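# Seat knob peg in top drawer, leave drawer open

## Task

Push the square peg of the loose knob all the way into the hole on the top drawer, and have that drawer standing open by 85 mm or more. It only counts if everything stays put without the robot holding it; at the end, release and withdraw the grippers.

## Robot and tools

Robot: two arms, left_arm and right_arm, standing on opposite sides of the table. left_arm's base is on the +y side at (+0.054, +0.480, +0.099) m, quat_wxyz (+0.634, 0, 0, -0.773); right_arm's base is at (-0.023, -0.446, +0.059) m, quat_wxyz (+0.735, 0, 0, +0.678). The names left and right do not match image sides. Each arm has six joints (waist, shoulder, elbow, wrist pitch, wrist yaw, wrist roll) and a two-finger parallel gripper. A gripper's fingers point along its own +x and close along its own y. The reported hand point sits between the finger pads, about 3 to 4 cm short of the tips.

Scene frame: origin at table centre, +z up, table surface at z = +0.020 m. All reported positions (m), orientations (quat_wxyz) and velocities (m/s, rad/s) use this frame. Printed positions may be slightly wrong, more so at long reach.

execute_actions(actions): actions is a list of actions; each action is a table of up to 15 rows, each row lasting one control step of 1/30 s, and if fewer than 15 rows are given the last row repeats to fill 15 steps. Every row is one flat list of 14 numbers, each in [-1, 1], covering both arms: left_arm dx, dy, dz, rx, ry, rz, opening, then right_arm in the same seven slots. dx..rz are an offset, expressed in that gripper's own axes, from the gripper's measured pose when the action began (for a call's first action, the pose in the latest result); each row is relative to that start, not to the previous row. Scale: 1.0 equals 0.6 m of travel or 180 degrees; rx, ry, rz form a single rotation vector. Opening is absolute, not an offset: +1 is fully open (0.088 m), empty fingers close at about -0.80, and anything lower adds nothing. Allow at least 0.5 s for a full close. An empty actions list just returns state and images. For an arm meant to stay still, send the offset back to its desired pose in the first call of a reply, zeros afterwards, and always its desired opening.

Each control step the commanded pose is clipped to within 70 mm and 16 degrees of the measured pose, so large offsets need several actions; after an action the arm only continues to its last clipped pose. Position takes priority over orientation if both cannot be met. Friction can leave the gripper short or slightly tilted, and tiny commands may not move it, so check pose after each motion and correct tilt.

move(target, speed, blocking): target is one 14-number row, same layout, frame and scale as above, as an offset from the pose in the latest result showing one; openings absolute and applied at the start. Both grippers travel straight paths ending together, 0.5 to 10 s long (cut off at 10 s). speed is each arm's top path speed in m/s, 0.002 to 0.5, default 0.25; turning is capped at twice that in rad/s. Paths ignore obstacles and the other arm; real speed can exceed speed, notably with a stretched arm. Faster contact and targets set deeper past a contact mean harder pushes. blocking=false returns after 0.5 s while motion continues; then other motion calls are refused until a result shows the end (use wait or stop). The move: line reports the ending (done, off_target, moving, held, fault), limits that acted (paced = pose clipped; held = a check blocked steps, after which the arm may surge), and each gripper's distance to its target.



Results: a state line per arm with pose and velocities; Hand target lines show where each controller now drives; step readings list positions at some steps, with HELD marking steps where that arm's command was held back; "pose unreachable" names an arm whose command the clearance check altered. grip_measured uses the opening scale; readings can be off by about 1 mm and read up to about 3 mm (0.061) narrow when squeezing hard. To hold something, command about 0.07 below grip_measured; less for a lighter grip. Parts under about 3 mm get proportionally less force. Pad force limit about 34 to 49 N.

Avoid: knocking anything off the table (fails the task), arms colliding or pressing each other, drops, slips, slams and hard pushes. Joint load limits (N m): waist 17.4, shoulder 21.6, elbow 21.5, wrist pitch 5.67, wrist yaw 5.65, wrist roll 5.3, including held weight; reaching one stops that arm for 10 s. Holding loads heats motors: warnings from 50 °C, a hold at 95 °C, and possible power loss if not cooled. Occasional disturbances may tug a held part or push loose objects. The robot keeps running while you compose replies. Less robot time and smoother, lower-effort motion are better.

Each tool is called after ">>>" in YAML: its name, and indented under it one key for each argument.

## Session

>>> execute_actions:
  actions: []

Scene clock: 0.00 s.
left_arm: end_effector_position=(-0.0050, +0.1688, +0.4199) grip_measured=+1.000 end_effector_quat_wxyz=(+0.638, -0.017, -0.011, -0.770) end_effector_velocity=(+0.000, +0.000, +0.000) end_effector_angular_velocity=(+0.004, +0.007, +0.005) | right_arm: end_effector_position=(+0.0040, -0.1321, +0.3834) grip_measured=+1.000 end_effector_quat_wxyz=(+0.735, +0.016, -0.020, +0.678) end_effector_velocity=(-0.002, +0.001, -0.003) end_effector_angular_velocity=(-0.015, -0.037, +0.018)
Joint positions: left_arm=[ 0.006  0.853  0.652  0.242 -0.005 -0.005  0.088] | right_arm=[-0.008  0.845  0.651  0.245 -0.008 -0.003  0.088]
Joint velocities: left_arm=[-0.002 -0.002  0.002 -0.007 -0.007 -0.007  0.   ] | right_arm=[-0.002  0.002 -0.002 -0.007 -0.022 -0.037  0.   ]
Motor temperatures (°C, as the motors report them): left_arm=[27 27 27 26 26 29] | right_arm=[27 28 27 28 28 27]
Heat: left arm: hottest wrist roll 29 °C (+0.0 °C/min); right arm: hottest shoulder 28 °C (+0.0 °C/min).
Hand target (left_arm): -0.005, +0.169, +0.420; +0.638, -0.017, -0.011, -0.770
Hand target (right_arm): +0.004, -0.132, +0.383; +0.735, +0.016, -0.020, +0.678

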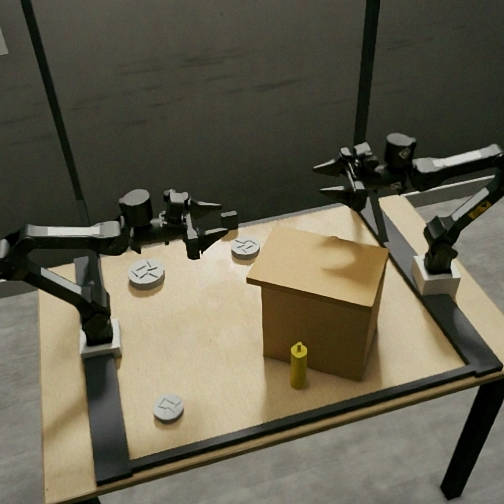

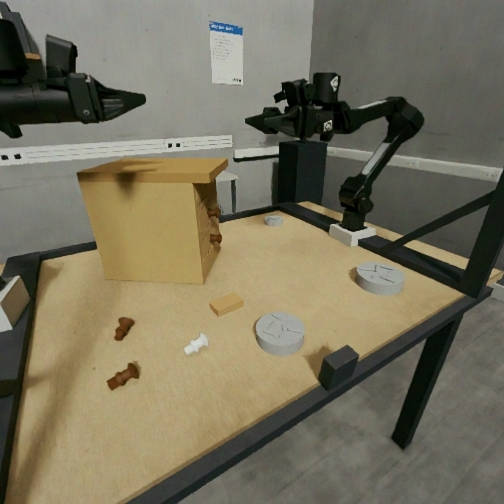

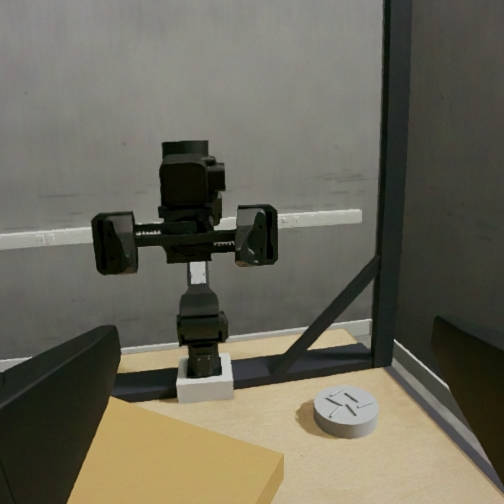

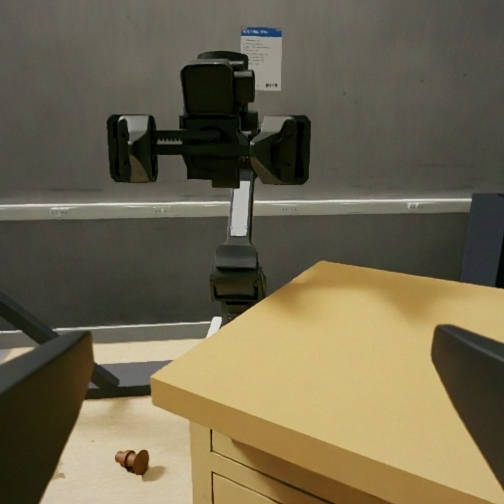

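>>> zoom_image:
  camera: "cam_low"
  region: [80, 280, 260, 400]

>>> zoom_image:
  camera: "cam_low"
  region: [160, 150, 280, 290]

>>> zoom_image:
  camera: "cam_right_wrist"
  region: [80, 400, 240, 504]

Region (80, 280, 260, 400) of cam_low's 504x504 image, scaled by 2.800, with more detail than that image has.

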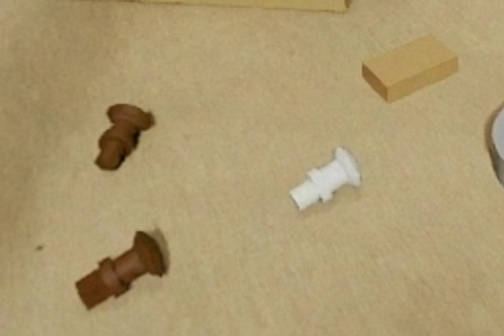

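Region (160, 150, 280, 290) of cam_low's 504x504 image, scaled by 3.600, with more detail than that image has; it fills the left 432 columns of this view, and the rest is white.

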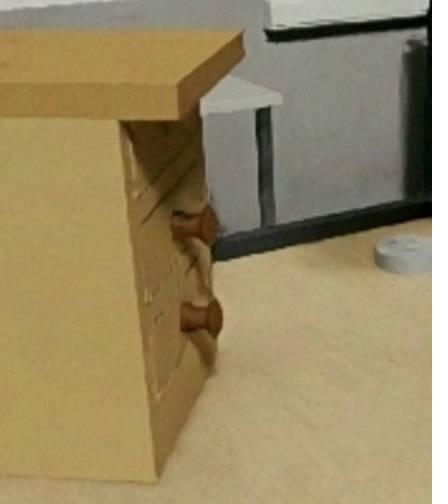

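Region (80, 400, 240, 504) of cam_right_wrist's 504x504 image, scaled by 3.150, with more detail than that image has; it fills the top 328 rows of this view, and the rest is white.

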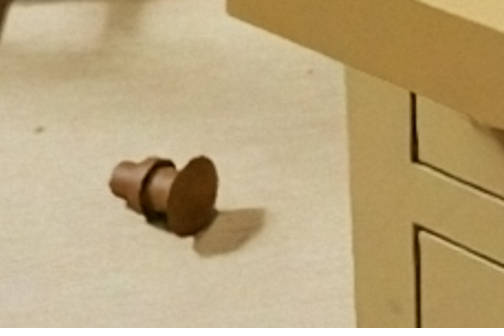

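>>> move:
  target: [0.0,-0.3,-0.08,0.108,0.379,-0.155,1,-0.12,0,-0.2,0,0,-0.08,1]

Scene clock: 3.93 s.
left_arm: end_effector_position=(-0.1783, +0.2026, +0.3743) grip_measured=+1.000 end_effector_quat_wxyz=(+0.344, +0.515, +0.213, -0.756) end_effector_velocity=(+0.001, +0.003, +0.001) end_effector_angular_velocity=(+0.021, -0.024, +0.002) | right_arm: end_effector_position=(-0.0015, -0.1957, +0.2619) grip_measured=+1.000 end_effector_quat_wxyz=(+0.814, +0.021, -0.016, +0.581) end_effector_velocity=(-0.001, -0.001, -0.003) end_effector_angular_velocity=(-0.014, -0.022, -0.001)
Joint positions: left_arm=[-0.509  1.695  1.913 -1.399 -0.019  0.042  0.088] | right_arm=[ 0.332  0.568  0.109  0.52   0.583 -0.019  0.088]
Joint velocities: left_arm=[-0.007  0.022  0.042 -0.051 -0.007 -0.007  0.   ] | right_arm=[ 0.007 -0.007 -0.007 -0.007  0.007 -0.022  0.   ]
Motor temperatures (°C, as the motors report them): left_arm=[27 27 28 27 26 29] | right_arm=[27 29 28 29 28 27]
Heat: left arm: hottest wrist roll 29 °C (+0.0 °C/min); right arm: hottest shoulder 29 °C (+0.0 °C/min).
Hand target (left_arm): -0.182, +0.202, +0.372; -0.340, -0.518, -0.215, +0.755
Hand target (right_arm): -0.002, -0.197, +0.260; +0.814, +0.018, -0.017, +0.580
Off the commanded pose (left_arm): 0.005 m, 1 deg.
Off the commanded pose (right_arm): 0.003 m, 0 deg.
move: done

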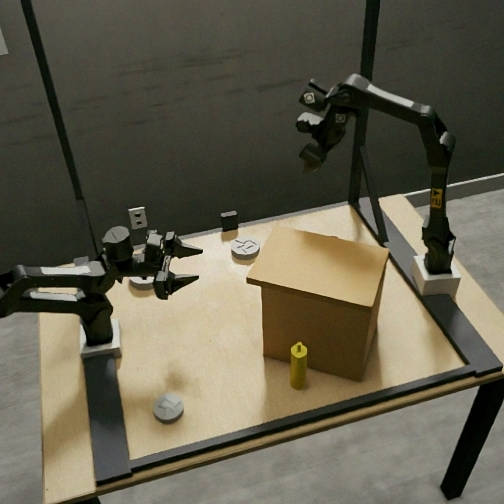

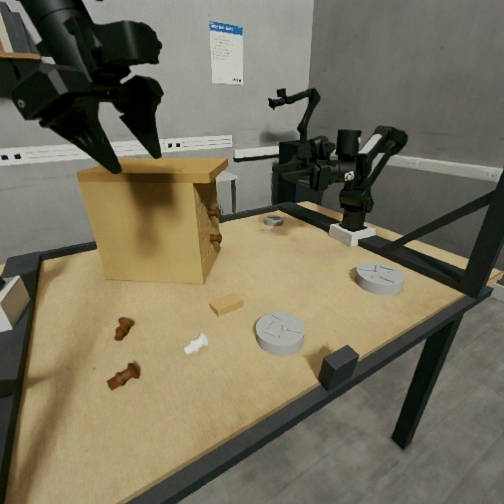

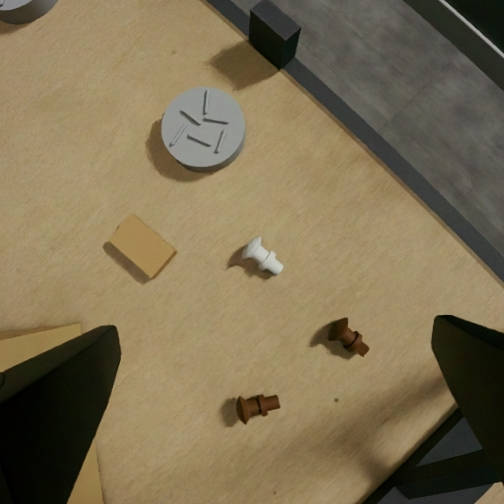

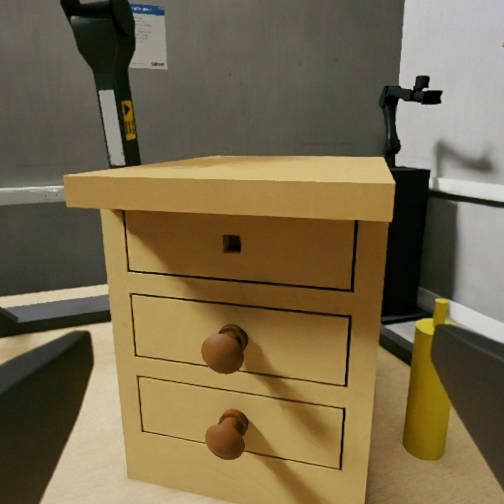

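>>> move:
  target: [0.319,-0.173,-0.236,0.688,0.057,-0.141,0.3,0,0,0,0,0,0,1]
  speed: 0.4

Scene clock: 8.37 s.
left_arm: end_effector_position=(-0.2135, +0.3074, +0.1471) grip_measured=+0.303 end_effector_quat_wxyz=(-0.437, +0.547, -0.453, -0.552) end_effector_velocity=(+0.000, +0.004, -0.001) end_effector_angular_velocity=(+0.013, -0.006, -0.015) | right_arm: end_effector_position=(-0.0015, -0.1959, +0.2618) grip_measured=+1.000 end_effector_quat_wxyz=(+0.814, +0.021, -0.016, +0.580) end_effector_velocity=(+0.001, -0.001, -0.001) end_effector_angular_velocity=(-0.005, -0.007, -0.005)
Joint positions: left_arm=[-0.802  1.799  1.175 -0.924 -0.     1.933  0.054] | right_arm=[ 0.333  0.567  0.108  0.52   0.584 -0.019  0.088]
Joint velocities: left_arm=[-0.007  0.002 -0.002 -0.007  0.007  0.007  0.   ] | right_arm=[ 0.002 -0.007 -0.002 -0.007  0.007 -0.007  0.   ]
Motor temperatures (°C, as the motors report them): left_arm=[27 28 29 27 26 29] | right_arm=[27 29 29 29 28 27]
Heat: left arm: hottest elbow 29 °C (+0.0 °C/min); right arm: hottest shoulder 29 °C (+7.2 °C/min).
Hand target (left_arm): -0.211, +0.309, +0.141; -0.446, +0.549, -0.449, -0.546
Hand target (right_arm): -0.002, -0.196, +0.262; +0.814, +0.021, -0.016, +0.580
Off the commanded pose (left_arm): 0.008 m, 1 deg.
Off the commanded pose (right_arm): 0.000 m, 0 deg.
move: done

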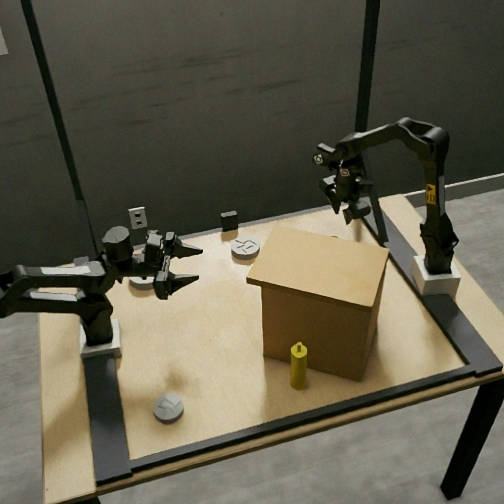

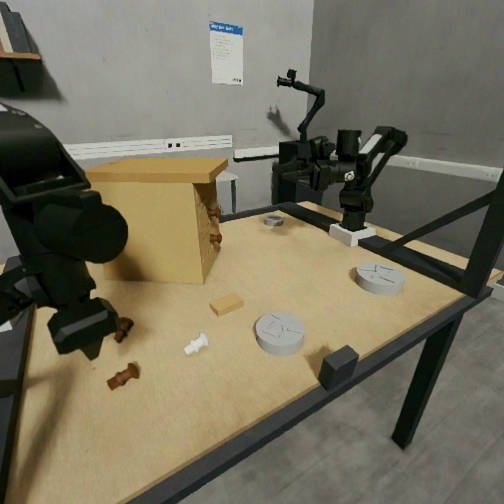

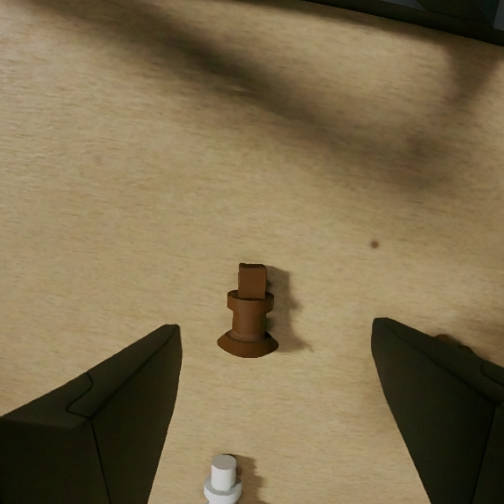

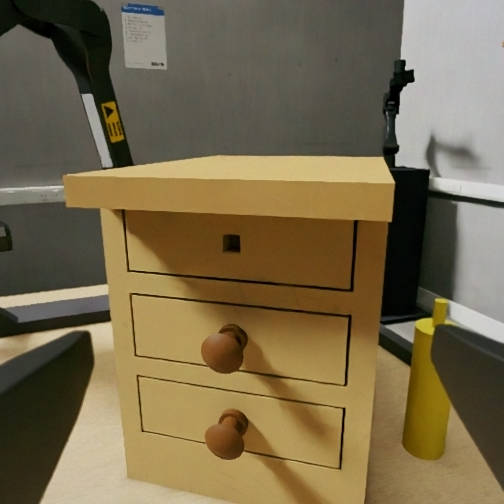

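>>> move:
  target: [0.1,0.012,-0.02,0,0,0,-0.1,0,0,0,0,0,0,1]
  speed: 0.15

Scene clock: 11.93 s.
left_arm: end_effector_position=(-0.2228, +0.2924, +0.0938) grip_measured=-0.096 end_effector_quat_wxyz=(-0.431, +0.546, -0.458, -0.554) end_effector_velocity=(+0.004, +0.001, -0.004) end_effector_angular_velocity=(+0.006, -0.022, +0.010) | right_arm: end_effector_position=(-0.0015, -0.1959, +0.2618) grip_measured=+1.000 end_effector_quat_wxyz=(+0.814, +0.021, -0.016, +0.580) end_effector_velocity=(-0.000, +0.000, -0.005) end_effector_angular_velocity=(-0.019, +0.001, +0.005)
Joint positions: left_arm=[-0.78   1.936  1.12  -0.715 -0.     1.954  0.034] | right_arm=[ 0.333  0.567  0.108  0.52   0.584 -0.019  0.088]
Joint velocities: left_arm=[ 0.002  0.012 -0.002 -0.007 -0.007 -0.007 -0.   ] | right_arm=[-0.002 -0.002 -0.002 -0.022 -0.007  0.007  0.   ]
Motor temperatures (°C, as the motors report them): left_arm=[27 29 29 27 26 29] | right_arm=[27 29 29 30 28 27]
Heat: left arm: hottest shoulder 29 °C (+0.0 °C/min); right arm: hottest wrist pitch 30 °C (+10.1 °C/min).
Hand target (left_arm): -0.220, +0.294, +0.087; -0.437, +0.547, -0.452, -0.552
Hand target (right_arm): -0.002, -0.196, +0.262; +0.814, +0.021, -0.016, +0.580
Off the commanded pose (left_arm): 0.007 m, 1 deg.
Off the commanded pose (right_arm): 0.000 m, 0 deg.
move: done

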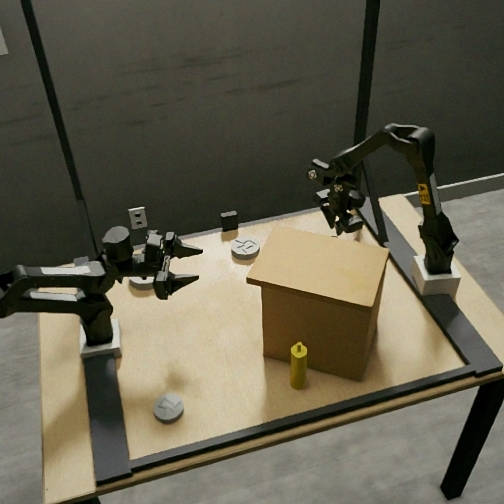

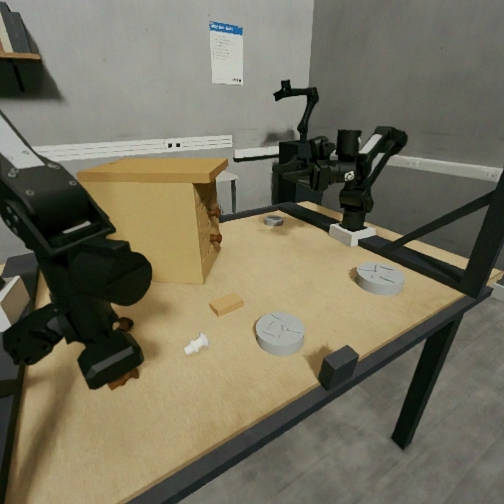

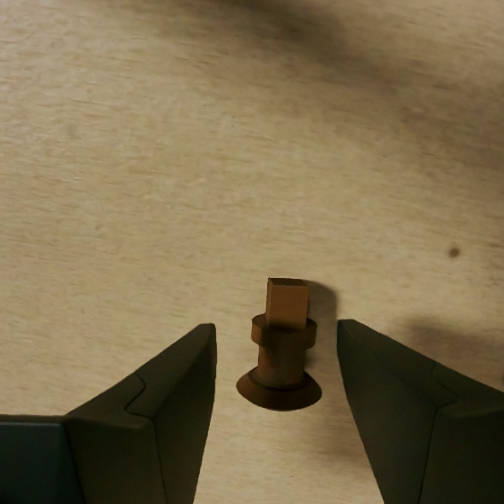

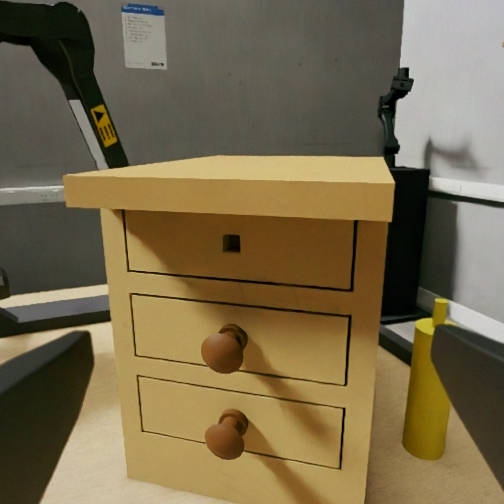

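>>> move:
  target: [0.055,-0.01,0.018,0.012,-0.007,-0.018,-0.2,0,0,0,0,0,0,1]
  speed: 0.08

Scene clock: 13.20 s.
left_arm: end_effector_position=(-0.2236, +0.3005, +0.0671) grip_measured=-0.196 end_effector_quat_wxyz=(-0.453, +0.543, -0.453, -0.543) end_effector_velocity=(+0.005, +0.005, -0.003) end_effector_angular_velocity=(+0.023, -0.023, +0.005) | right_arm: end_effector_position=(-0.0015, -0.1959, +0.2618) grip_measured=+1.000 end_effector_quat_wxyz=(+0.814, +0.021, -0.016, +0.580) end_effector_velocity=(-0.002, +0.001, +0.001) end_effector_angular_velocity=(+0.000, -0.008, +0.019)
Joint positions: left_arm=[-0.801  2.012  1.105 -0.664 -0.     1.963  0.029] | right_arm=[ 0.333  0.567  0.108  0.52   0.584 -0.019  0.088]
Joint velocities: left_arm=[-0.002  0.007 -0.002 -0.022  0.007 -0.007 -0.   ] | right_arm=[-0.002 -0.007  0.002 -0.007 -0.022 -0.007  0.   ]
Motor temperatures (°C, as the motors report them): left_arm=[27 29 29 27 26 29] | right_arm=[27 29 29 30 28 27]
Heat: left arm: hottest shoulder 29 °C (+0.0 °C/min); right arm: hottest wrist pitch 30 °C (+9.1 °C/min).
Hand target (left_arm): -0.221, +0.303, +0.061; -0.461, +0.544, -0.448, -0.538
Hand target (right_arm): -0.002, -0.196, +0.262; +0.814, +0.021, -0.016, +0.580
Off the commanded pose (left_arm): 0.008 m, 1 deg.
Off the commanded pose (right_arm): 0.000 m, 0 deg.
move: done

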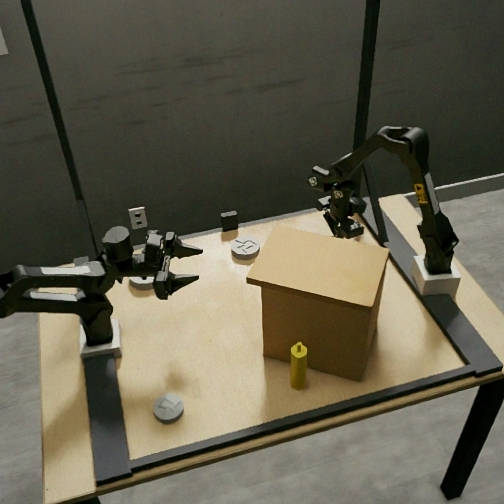

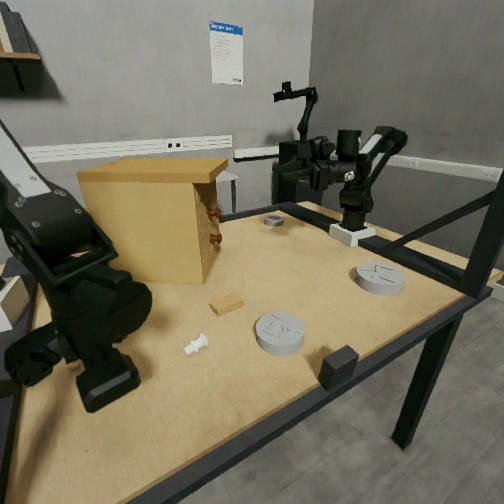

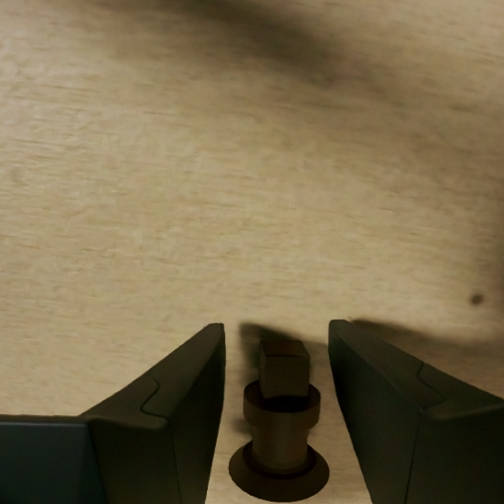

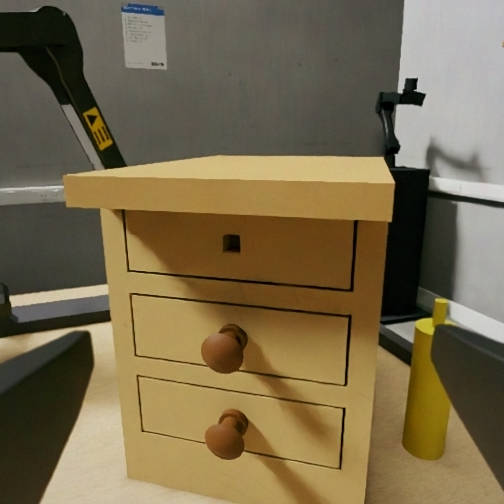

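>>> move:
  target: [0.023,-0.007,0.005,0,-0.003,-0.005,-0.2,0,0,0,0,0,0,1]
  speed: 0.05

>>> move:
  target: [0,0,0,0,0,0,-0.63,0,0,0,0,0,0,1]

Scene clock: 14.17 s.
left_arm: end_effector_position=(-0.2234, +0.3008, +0.0598) grip_measured=-0.197 end_effector_quat_wxyz=(-0.453, +0.543, -0.454, -0.543) end_effector_velocity=(+0.001, +0.003, +0.000) end_effector_angular_velocity=(+0.010, -0.002, +0.005) | right_arm: end_effector_position=(-0.0015, -0.1959, +0.2618) grip_measured=+1.000 end_effector_quat_wxyz=(+0.814, +0.021, -0.016, +0.580) end_effector_velocity=(-0.001, -0.000, -0.001) end_effector_angular_velocity=(-0.005, -0.008, +0.009)
Joint positions: left_arm=[-0.802  2.027  1.092 -0.634 -0.     1.964  0.029] | right_arm=[ 0.333  0.567  0.108  0.52   0.584 -0.019  0.088]
Joint velocities: left_arm=[-0.002 -0.002 -0.002 -0.007  0.007 -0.007 -0.   ] | right_arm=[ 0.002 -0.007 -0.002 -0.007 -0.007 -0.007  0.   ]
Motor temperatures (°C, as the motors report them): left_arm=[27 29 29 27 26 29] | right_arm=[27 29 29 30 28 27]
Heat: left arm: hottest shoulder 29 °C (+0.0 °C/min); right arm: hottest wrist pitch 30 °C (+8.5 °C/min).
Hand target (left_arm): -0.220, +0.304, +0.053; -0.460, +0.544, -0.447, -0.541
Hand target (right_arm): -0.002, -0.196, +0.262; +0.814, +0.021, -0.016, +0.580
Off the commanded pose (left_arm): 0.008 m, 1 deg.
Off the commanded pose (right_arm): 0.000 m, 0 deg.
move: done

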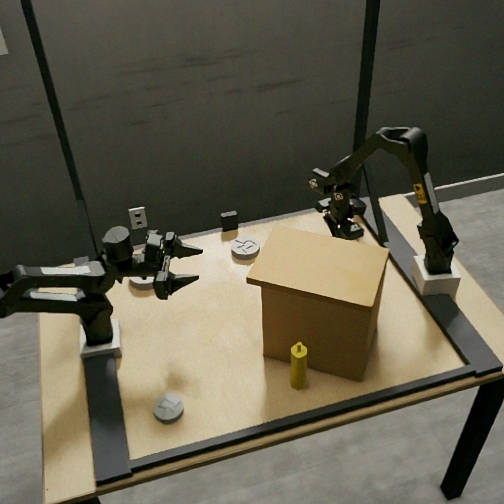

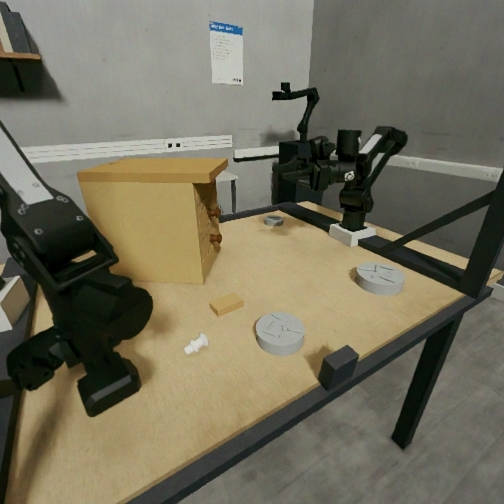

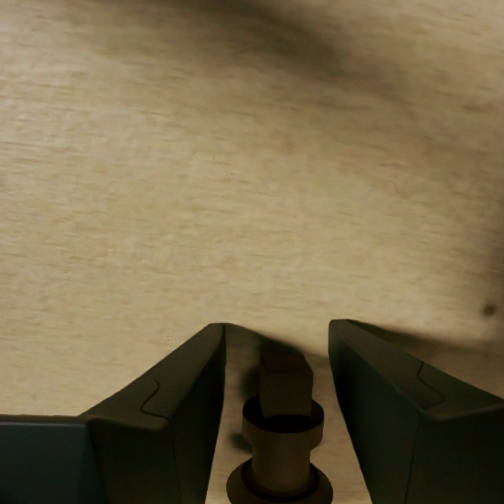

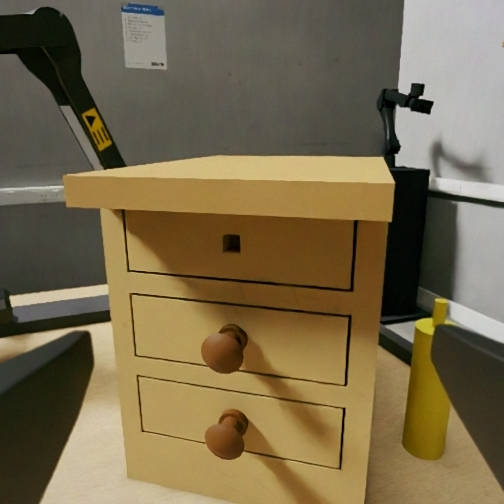

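Scene clock: 14.70 s.
left_arm: end_effector_position=(-0.2233, +0.3009, +0.0597) grip_measured=-0.585 end_effector_quat_wxyz=(-0.453, +0.543, -0.454, -0.543) end_effector_velocity=(-0.002, +0.001, +0.000) end_effector_angular_velocity=(-0.010, +0.002, +0.000) | right_arm: end_effector_position=(-0.0015, -0.1959, +0.2618) grip_measured=+1.000 end_effector_quat_wxyz=(+0.814, +0.021, -0.016, +0.580) end_effector_velocity=(-0.000, +0.000, -0.002) end_effector_angular_velocity=(-0.014, -0.023, +0.004)
Joint positions: left_arm=[-0.802  2.028  1.092 -0.634 -0.     1.964  0.01 ] | right_arm=[ 0.333  0.567  0.108  0.52   0.584 -0.019  0.088]
Joint velocities: left_arm=[-0.007 -0.002 -0.002  0.007 -0.007 -0.007 -0.   ] | right_arm=[-0.002 -0.002 -0.002 -0.007 -0.007 -0.022  0.   ]
Motor temperatures (°C, as the motors report them): left_arm=[27 29 29 27 26 29] | right_arm=[27 29 30 30 28 27]
Heat: left arm: hottest shoulder 29 °C (+0.0 °C/min); right arm: hottest elbow 30 °C (+8.2 °C/min).
Hand target (left_arm): -0.223, +0.301, +0.060; -0.453, +0.543, -0.454, -0.543
Hand target (right_arm): -0.002, -0.196, +0.262; +0.814, +0.021, -0.016, +0.580
Off the commanded pose (left_arm): 0.000 m, 0 deg.
Off the commanded pose (right_arm): 0.000 m, 0 deg.
move: done

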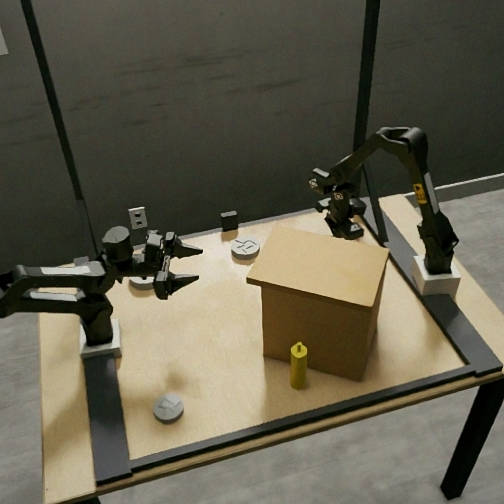

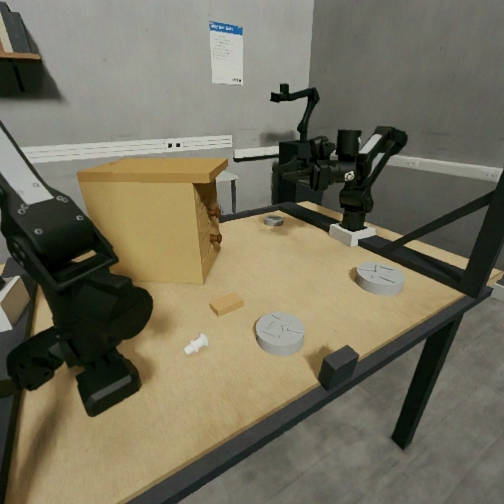

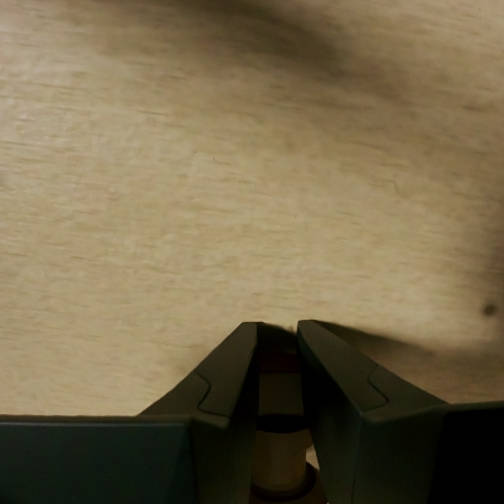

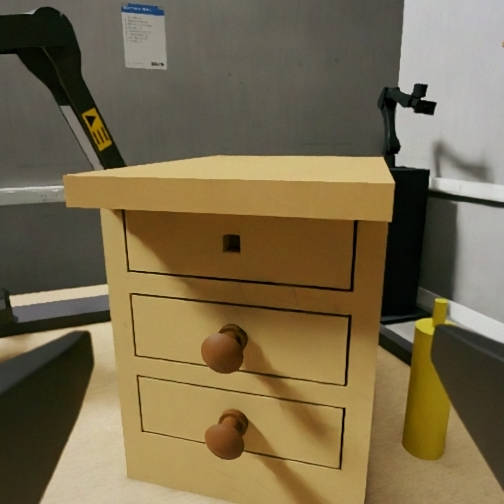

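>>> move:
  target: [-0.2,0.027,-0.267,-0.028,0,0,-0.67,0.193,0.365,-0.161,-0.017,0.071,0.189,0.3]
  speed: 0.2

Scene clock: 17.83 s.
left_arm: end_effector_position=(-0.2099, +0.1426, +0.1838) grip_measured=-0.585 end_effector_quat_wxyz=(-0.425, +0.563, -0.432, -0.562) end_effector_velocity=(-0.001, -0.004, +0.007) end_effector_angular_velocity=(-0.009, +0.016, +0.015) | right_arm: end_effector_position=(-0.1677, -0.0111, +0.1769) grip_measured=+0.302 end_effector_quat_wxyz=(+0.608, -0.068, +0.052, +0.789) end_effector_velocity=(-0.003, +0.001, -0.002) end_effector_angular_velocity=(-0.010, +0.008, +0.018)
Joint positions: left_arm=[-0.468  2.196  1.898 -1.263 -0.     2.208  0.01 ] | right_arm=[0.433 1.851 0.679 1.    0.092 0.016 0.054]
Joint velocities: left_arm=[ 0.007 -0.002  0.022 -0.007  0.007 -0.007 -0.   ] | right_arm=[-0.002  0.007  0.007 -0.007 -0.022  0.007 -0.   ]
Motor temperatures (°C, as the motors report them): left_arm=[27 30 30 27 26 29] | right_arm=[27 29 30 31 28 27]
Heat: left arm: hottest shoulder 30 °C (+3.4 °C/min); right arm: hottest wrist pitch 31 °C (+10.1 °C/min).
Hand target (left_arm): -0.210, +0.141, +0.179; -0.429, +0.561, -0.428, -0.563
Hand target (right_arm): -0.170, -0.009, +0.176; +0.606, -0.069, +0.052, +0.791
Off the commanded pose (left_arm): 0.005 m, 0 deg.
Off the commanded pose (right_arm): 0.004 m, 0 deg.
move: done

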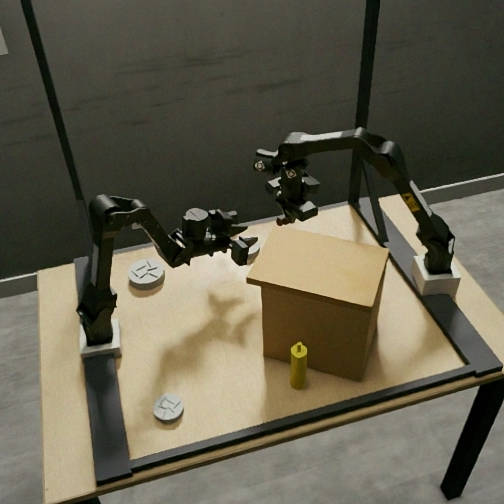

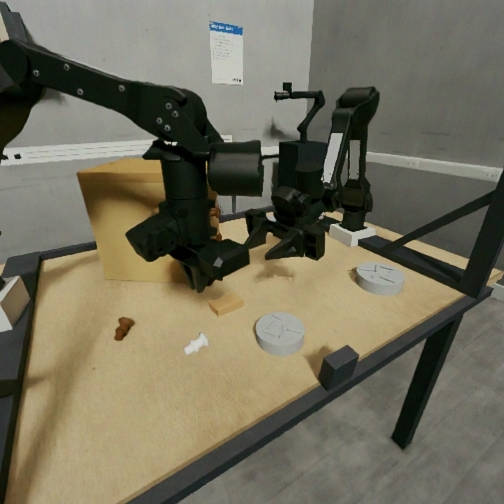

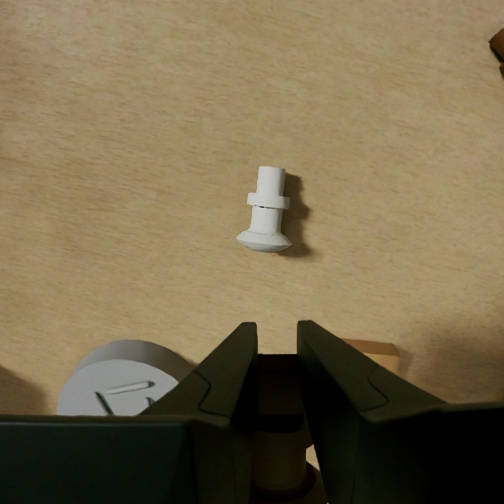

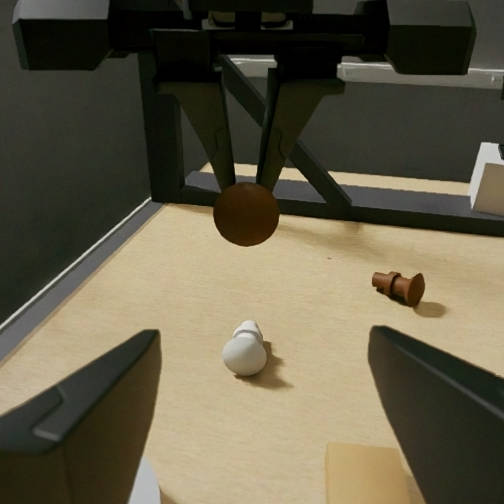

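>>> move:
  target: [0,0,0,0,0,0,-0.67,0.095,0.012,0.03,0,0,0,0.3]
  speed: 0.1

Scene clock: 19.17 s.
left_arm: end_effector_position=(-0.2100, +0.1425, +0.1842) grip_measured=-0.585 end_effector_quat_wxyz=(-0.425, +0.562, -0.432, -0.562) end_effector_velocity=(-0.000, +0.003, +0.000) end_effector_angular_velocity=(+0.001, -0.010, -0.015) | right_arm: end_effector_position=(-0.1876, +0.0423, +0.1868) grip_measured=+0.302 end_effector_quat_wxyz=(+0.608, -0.067, +0.051, +0.790) end_effector_velocity=(+0.004, +0.003, -0.004) end_effector_angular_velocity=(-0.017, -0.000, -0.016)
Joint positions: left_arm=[-0.468  2.196  1.9   -1.265 -0.     2.208  0.01 ] | right_arm=[0.433 1.981 0.937 0.875 0.092 0.016 0.054]
Joint velocities: left_arm=[-0.007 -0.002 -0.002 -0.007 -0.007  0.007 -0.   ] | right_arm=[-0.007  0.007  0.012 -0.022  0.007  0.007  0.   ]
Motor temperatures (°C, as the motors report them): left_arm=[27 31 30 27 26 29] | right_arm=[27 29 30 31 28 27]
Heat: left arm: hottest shoulder 31 °C (+6.3 °C/min); right arm: hottest wrist pitch 31 °C (+9.4 °C/min).
Hand target (left_arm): -0.210, +0.143, +0.184; -0.425, +0.562, -0.432, -0.562
Hand target (right_arm): -0.189, +0.044, +0.185; +0.608, -0.068, +0.052, +0.789
Off the commanded pose (left_arm): 0.000 m, 0 deg.
Off the commanded pose (right_arm): 0.003 m, 0 deg.
move: done

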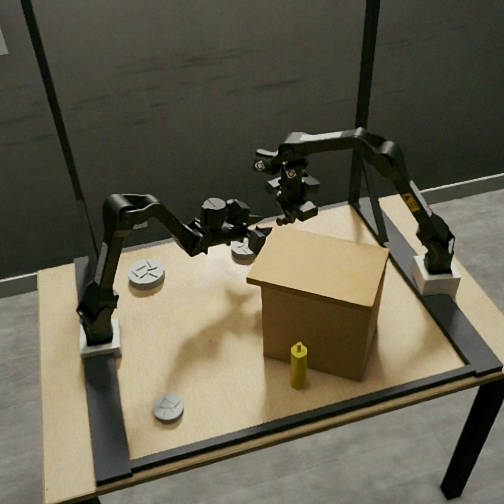

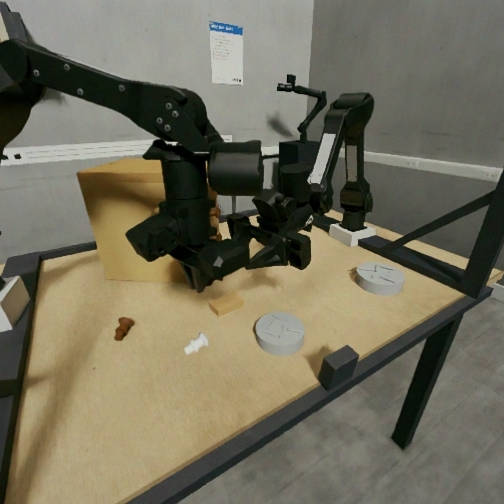

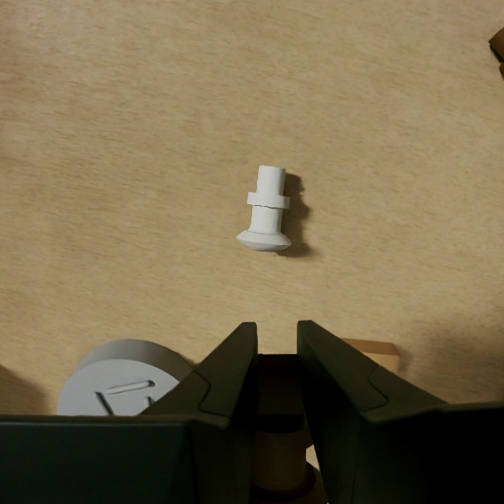

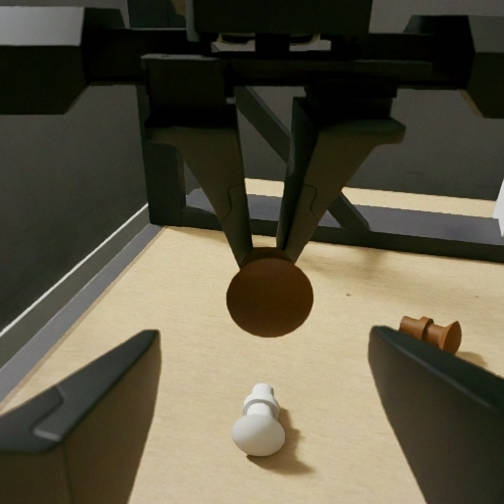

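>>> move:
  target: [0,0,0,0,0,0,-0.67,0.062,-0.002,-0.008,0,0,0,0.3]
  speed: 0.07

>>> zoom_image:
  camera: "cam_high"
  region: [220, 170, 330, 260]

Scene clock: 20.50 s.
left_arm: end_effector_position=(-0.2100, +0.1425, +0.1842) grip_measured=-0.585 end_effector_quat_wxyz=(-0.425, +0.562, -0.432, -0.562) end_effector_velocity=(+0.003, -0.004, +0.002) end_effector_angular_velocity=(-0.023, -0.010, +0.010) | right_arm: end_effector_position=(-0.1956, +0.0748, +0.1784) grip_measured=+0.302 end_effector_quat_wxyz=(+0.608, -0.065, +0.051, +0.790) end_effector_velocity=(+0.002, +0.001, -0.003) end_effector_angular_velocity=(-0.014, -0.014, -0.008)
Joint positions: left_arm=[-0.468  2.196  1.9   -1.265 -0.     2.208  0.01 ] | right_arm=[0.424 2.1   1.085 0.85  0.084 0.016 0.054]
Joint velocities: left_arm=[ 0.002 -0.007 -0.002  0.007 -0.022 -0.007 -0.   ] | right_arm=[-0.002  0.002  0.007 -0.022  0.007 -0.007 -0.   ]
Motor temperatures (°C, as the motors report them): left_arm=[27 32 30 27 26 29] | right_arm=[27 29 30 31 28 27]
Heat: left arm: hottest shoulder 32 °C (+8.8 °C/min); right arm: hottest wrist pitch 31 °C (+8.8 °C/min).
Hand target (left_arm): -0.210, +0.142, +0.184; -0.425, +0.562, -0.432, -0.562
Hand target (right_arm): -0.195, +0.077, +0.176; +0.608, -0.067, +0.051, +0.790
Off the commanded pose (left_arm): 0.000 m, 0 deg.
Off the commanded pose (right_arm): 0.004 m, 0 deg.
move: done

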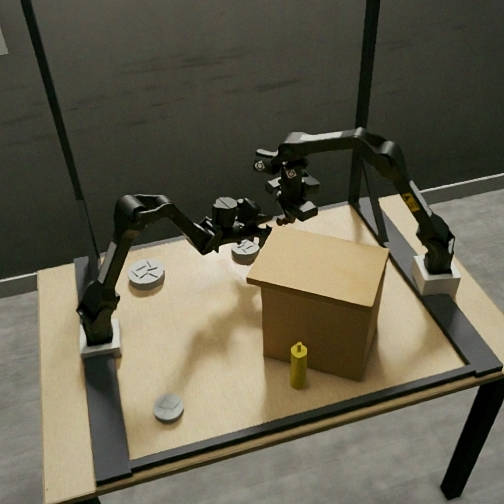

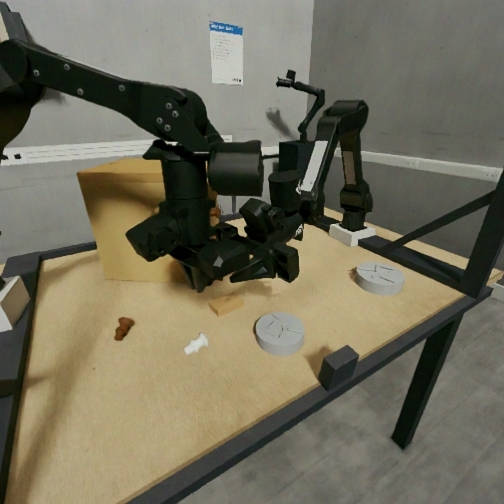

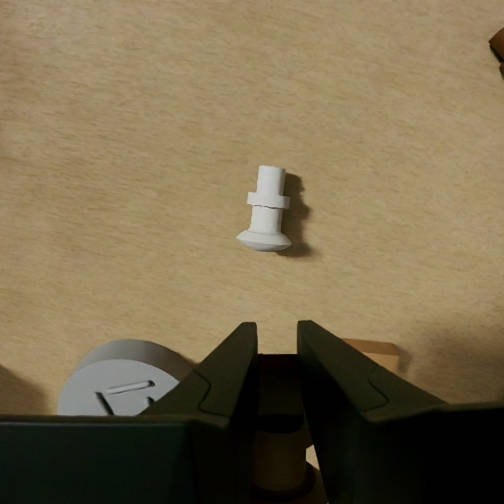

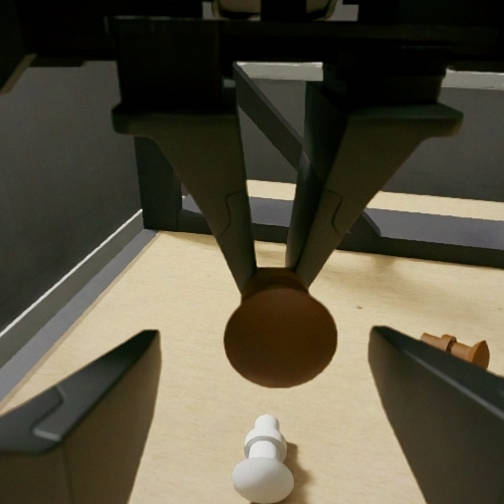

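Region (220, 170, 330, 260) of cam_high's 504x504 image, scaled by 4.582, with more detail than that image has; it fills the top 412 rows of this view, and the rest is white.

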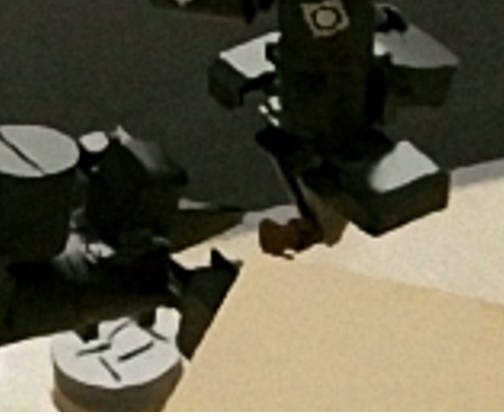

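>>> move:
  target: [0,0,0,0,0,0,-0.67,0.03,-0.011,0.002,0,0,0,0.1]
  speed: 0.05

Scene clock: 21.47 s.
left_arm: end_effector_position=(-0.2100, +0.1425, +0.1842) grip_measured=-0.585 end_effector_quat_wxyz=(-0.425, +0.562, -0.432, -0.562) end_effector_velocity=(-0.001, -0.001, +0.000) end_effector_angular_velocity=(-0.001, +0.010, -0.005) | right_arm: end_effector_position=(-0.1937, +0.0912, +0.1792) grip_measured=+0.103 end_effector_quat_wxyz=(+0.608, -0.062, +0.051, +0.789) end_effector_velocity=(-0.003, +0.002, -0.002) end_effector_angular_velocity=(-0.014, +0.004, +0.008)
Joint positions: left_arm=[-0.468  2.196  1.9   -1.265 -0.     2.208  0.01 ] | right_arm=[0.407 2.142 1.158 0.823 0.068 0.016 0.044]
Joint velocities: left_arm=[ 0.002 -0.002 -0.002  0.007  0.007  0.007 -0.   ] | right_arm=[ 0.002  0.007  0.017 -0.022 -0.007  0.007 -0.   ]
Motor temperatures (°C, as the motors report them): left_arm=[27 32 30 27 26 29] | right_arm=[27 30 30 31 28 27]
Heat: left arm: hottest shoulder 32 °C (+8.4 °C/min); right arm: hottest wrist pitch 31 °C (+8.4 °C/min).
Hand target (left_arm): -0.210, +0.142, +0.184; -0.425, +0.562, -0.432, -0.562
Hand target (right_arm): -0.193, +0.094, +0.177; +0.608, -0.065, +0.051, +0.790
Off the commanded pose (left_arm): 0.000 m, 0 deg.
Off the commanded pose (right_arm): 0.004 m, 0 deg.
move: done

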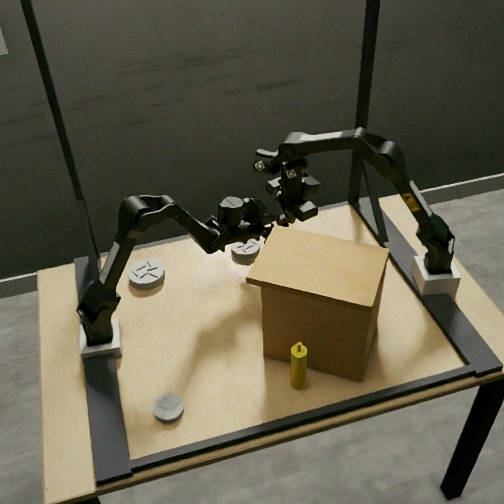

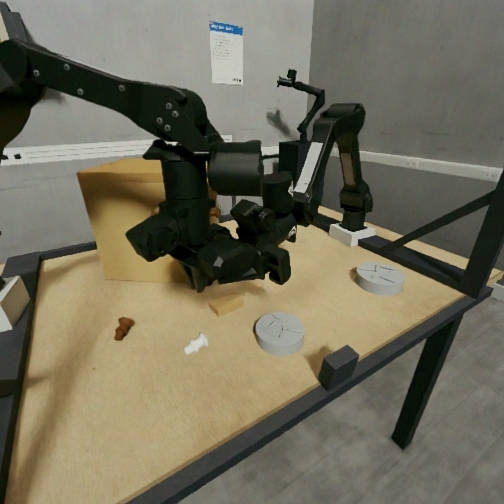

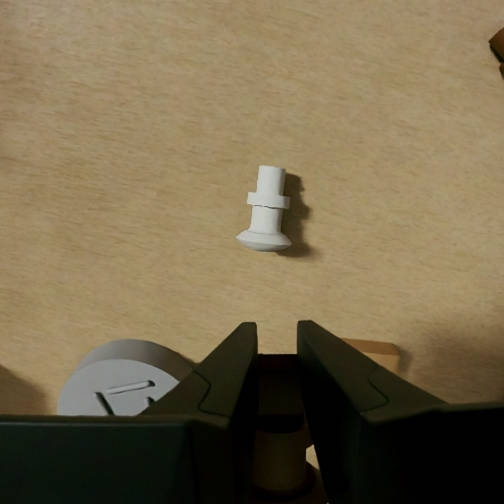

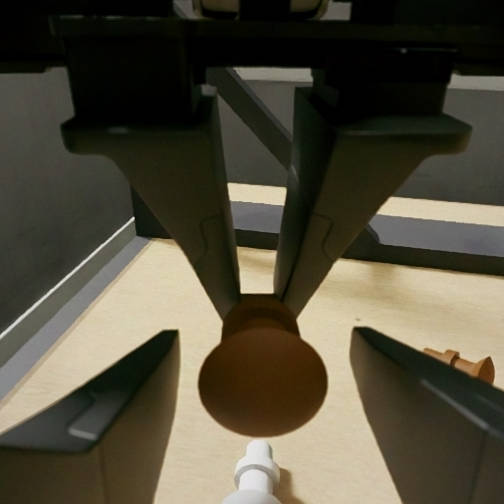

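>>> move:
  target: [0,0,0,0,0,0,-0.67,0,0,0,0,0,0,-0.35]

Scene clock: 22.30 s.
left_arm: end_effector_position=(-0.2098, +0.1424, +0.1842) grip_measured=-0.585 end_effector_quat_wxyz=(-0.425, +0.563, -0.432, -0.562) end_effector_velocity=(+0.004, +0.001, +0.001) end_effector_angular_velocity=(-0.008, -0.022, +0.005) | right_arm: end_effector_position=(-0.1948, +0.0912, +0.1792) grip_measured=-0.308 end_effector_quat_wxyz=(+0.607, -0.062, +0.051, +0.791) end_effector_velocity=(+0.003, -0.000, -0.001) end_effector_angular_velocity=(-0.008, +0.004, -0.011)
Joint positions: left_arm=[-0.468  2.196  1.9   -1.265 -0.     2.208  0.01 ] | right_arm=[0.408 2.142 1.159 0.822 0.065 0.016 0.024]
Joint velocities: left_arm=[-0.002 -0.007 -0.007 -0.007 -0.022 -0.007  0.   ] | right_arm=[-0.002 -0.002 -0.002 -0.007  0.007  0.007 -0.   ]
Motor temperatures (°C, as the motors report them): left_arm=[27 33 30 27 26 29] | right_arm=[27 30 30 31 28 27]
Heat: left arm: hottest shoulder 33 °C (+10.8 °C/min); right arm: hottest wrist pitch 31 °C (+8.1 °C/min).
Hand target (left_arm): -0.210, +0.142, +0.184; -0.425, +0.562, -0.432, -0.562
Hand target (right_arm): -0.194, +0.091, +0.179; +0.609, -0.062, +0.051, +0.789
Off the commanded pose (left_arm): 0.000 m, 0 deg.
Off the commanded pose (right_arm): 0.001 m, 0 deg.
move: done

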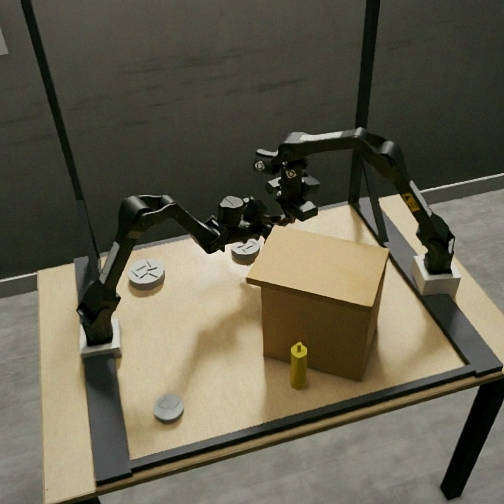

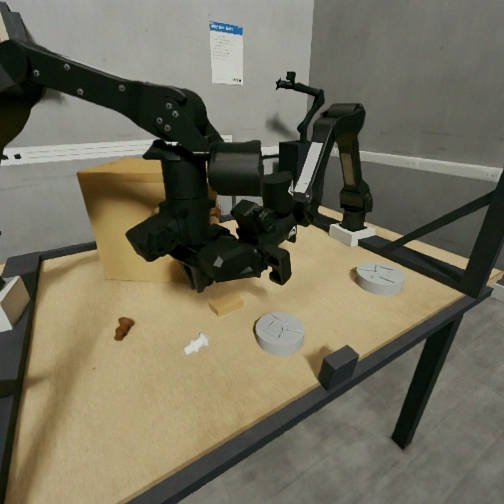

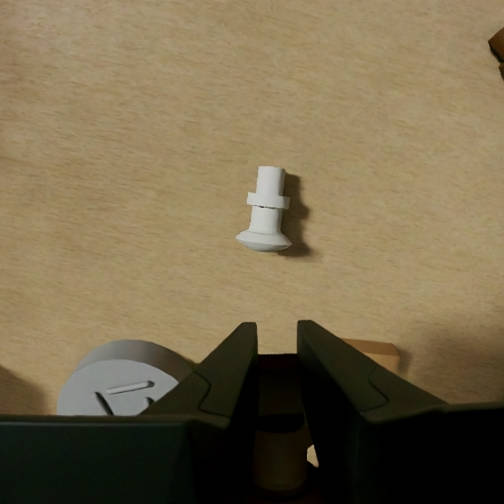

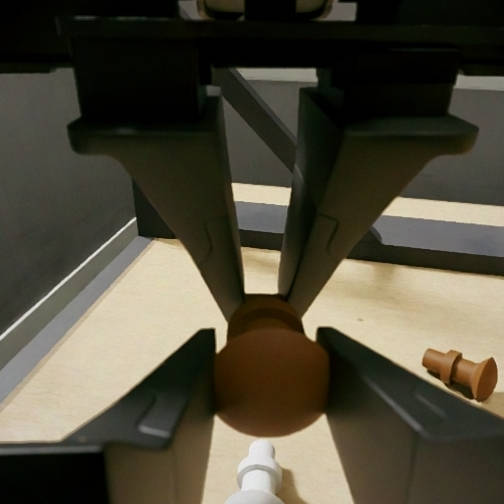

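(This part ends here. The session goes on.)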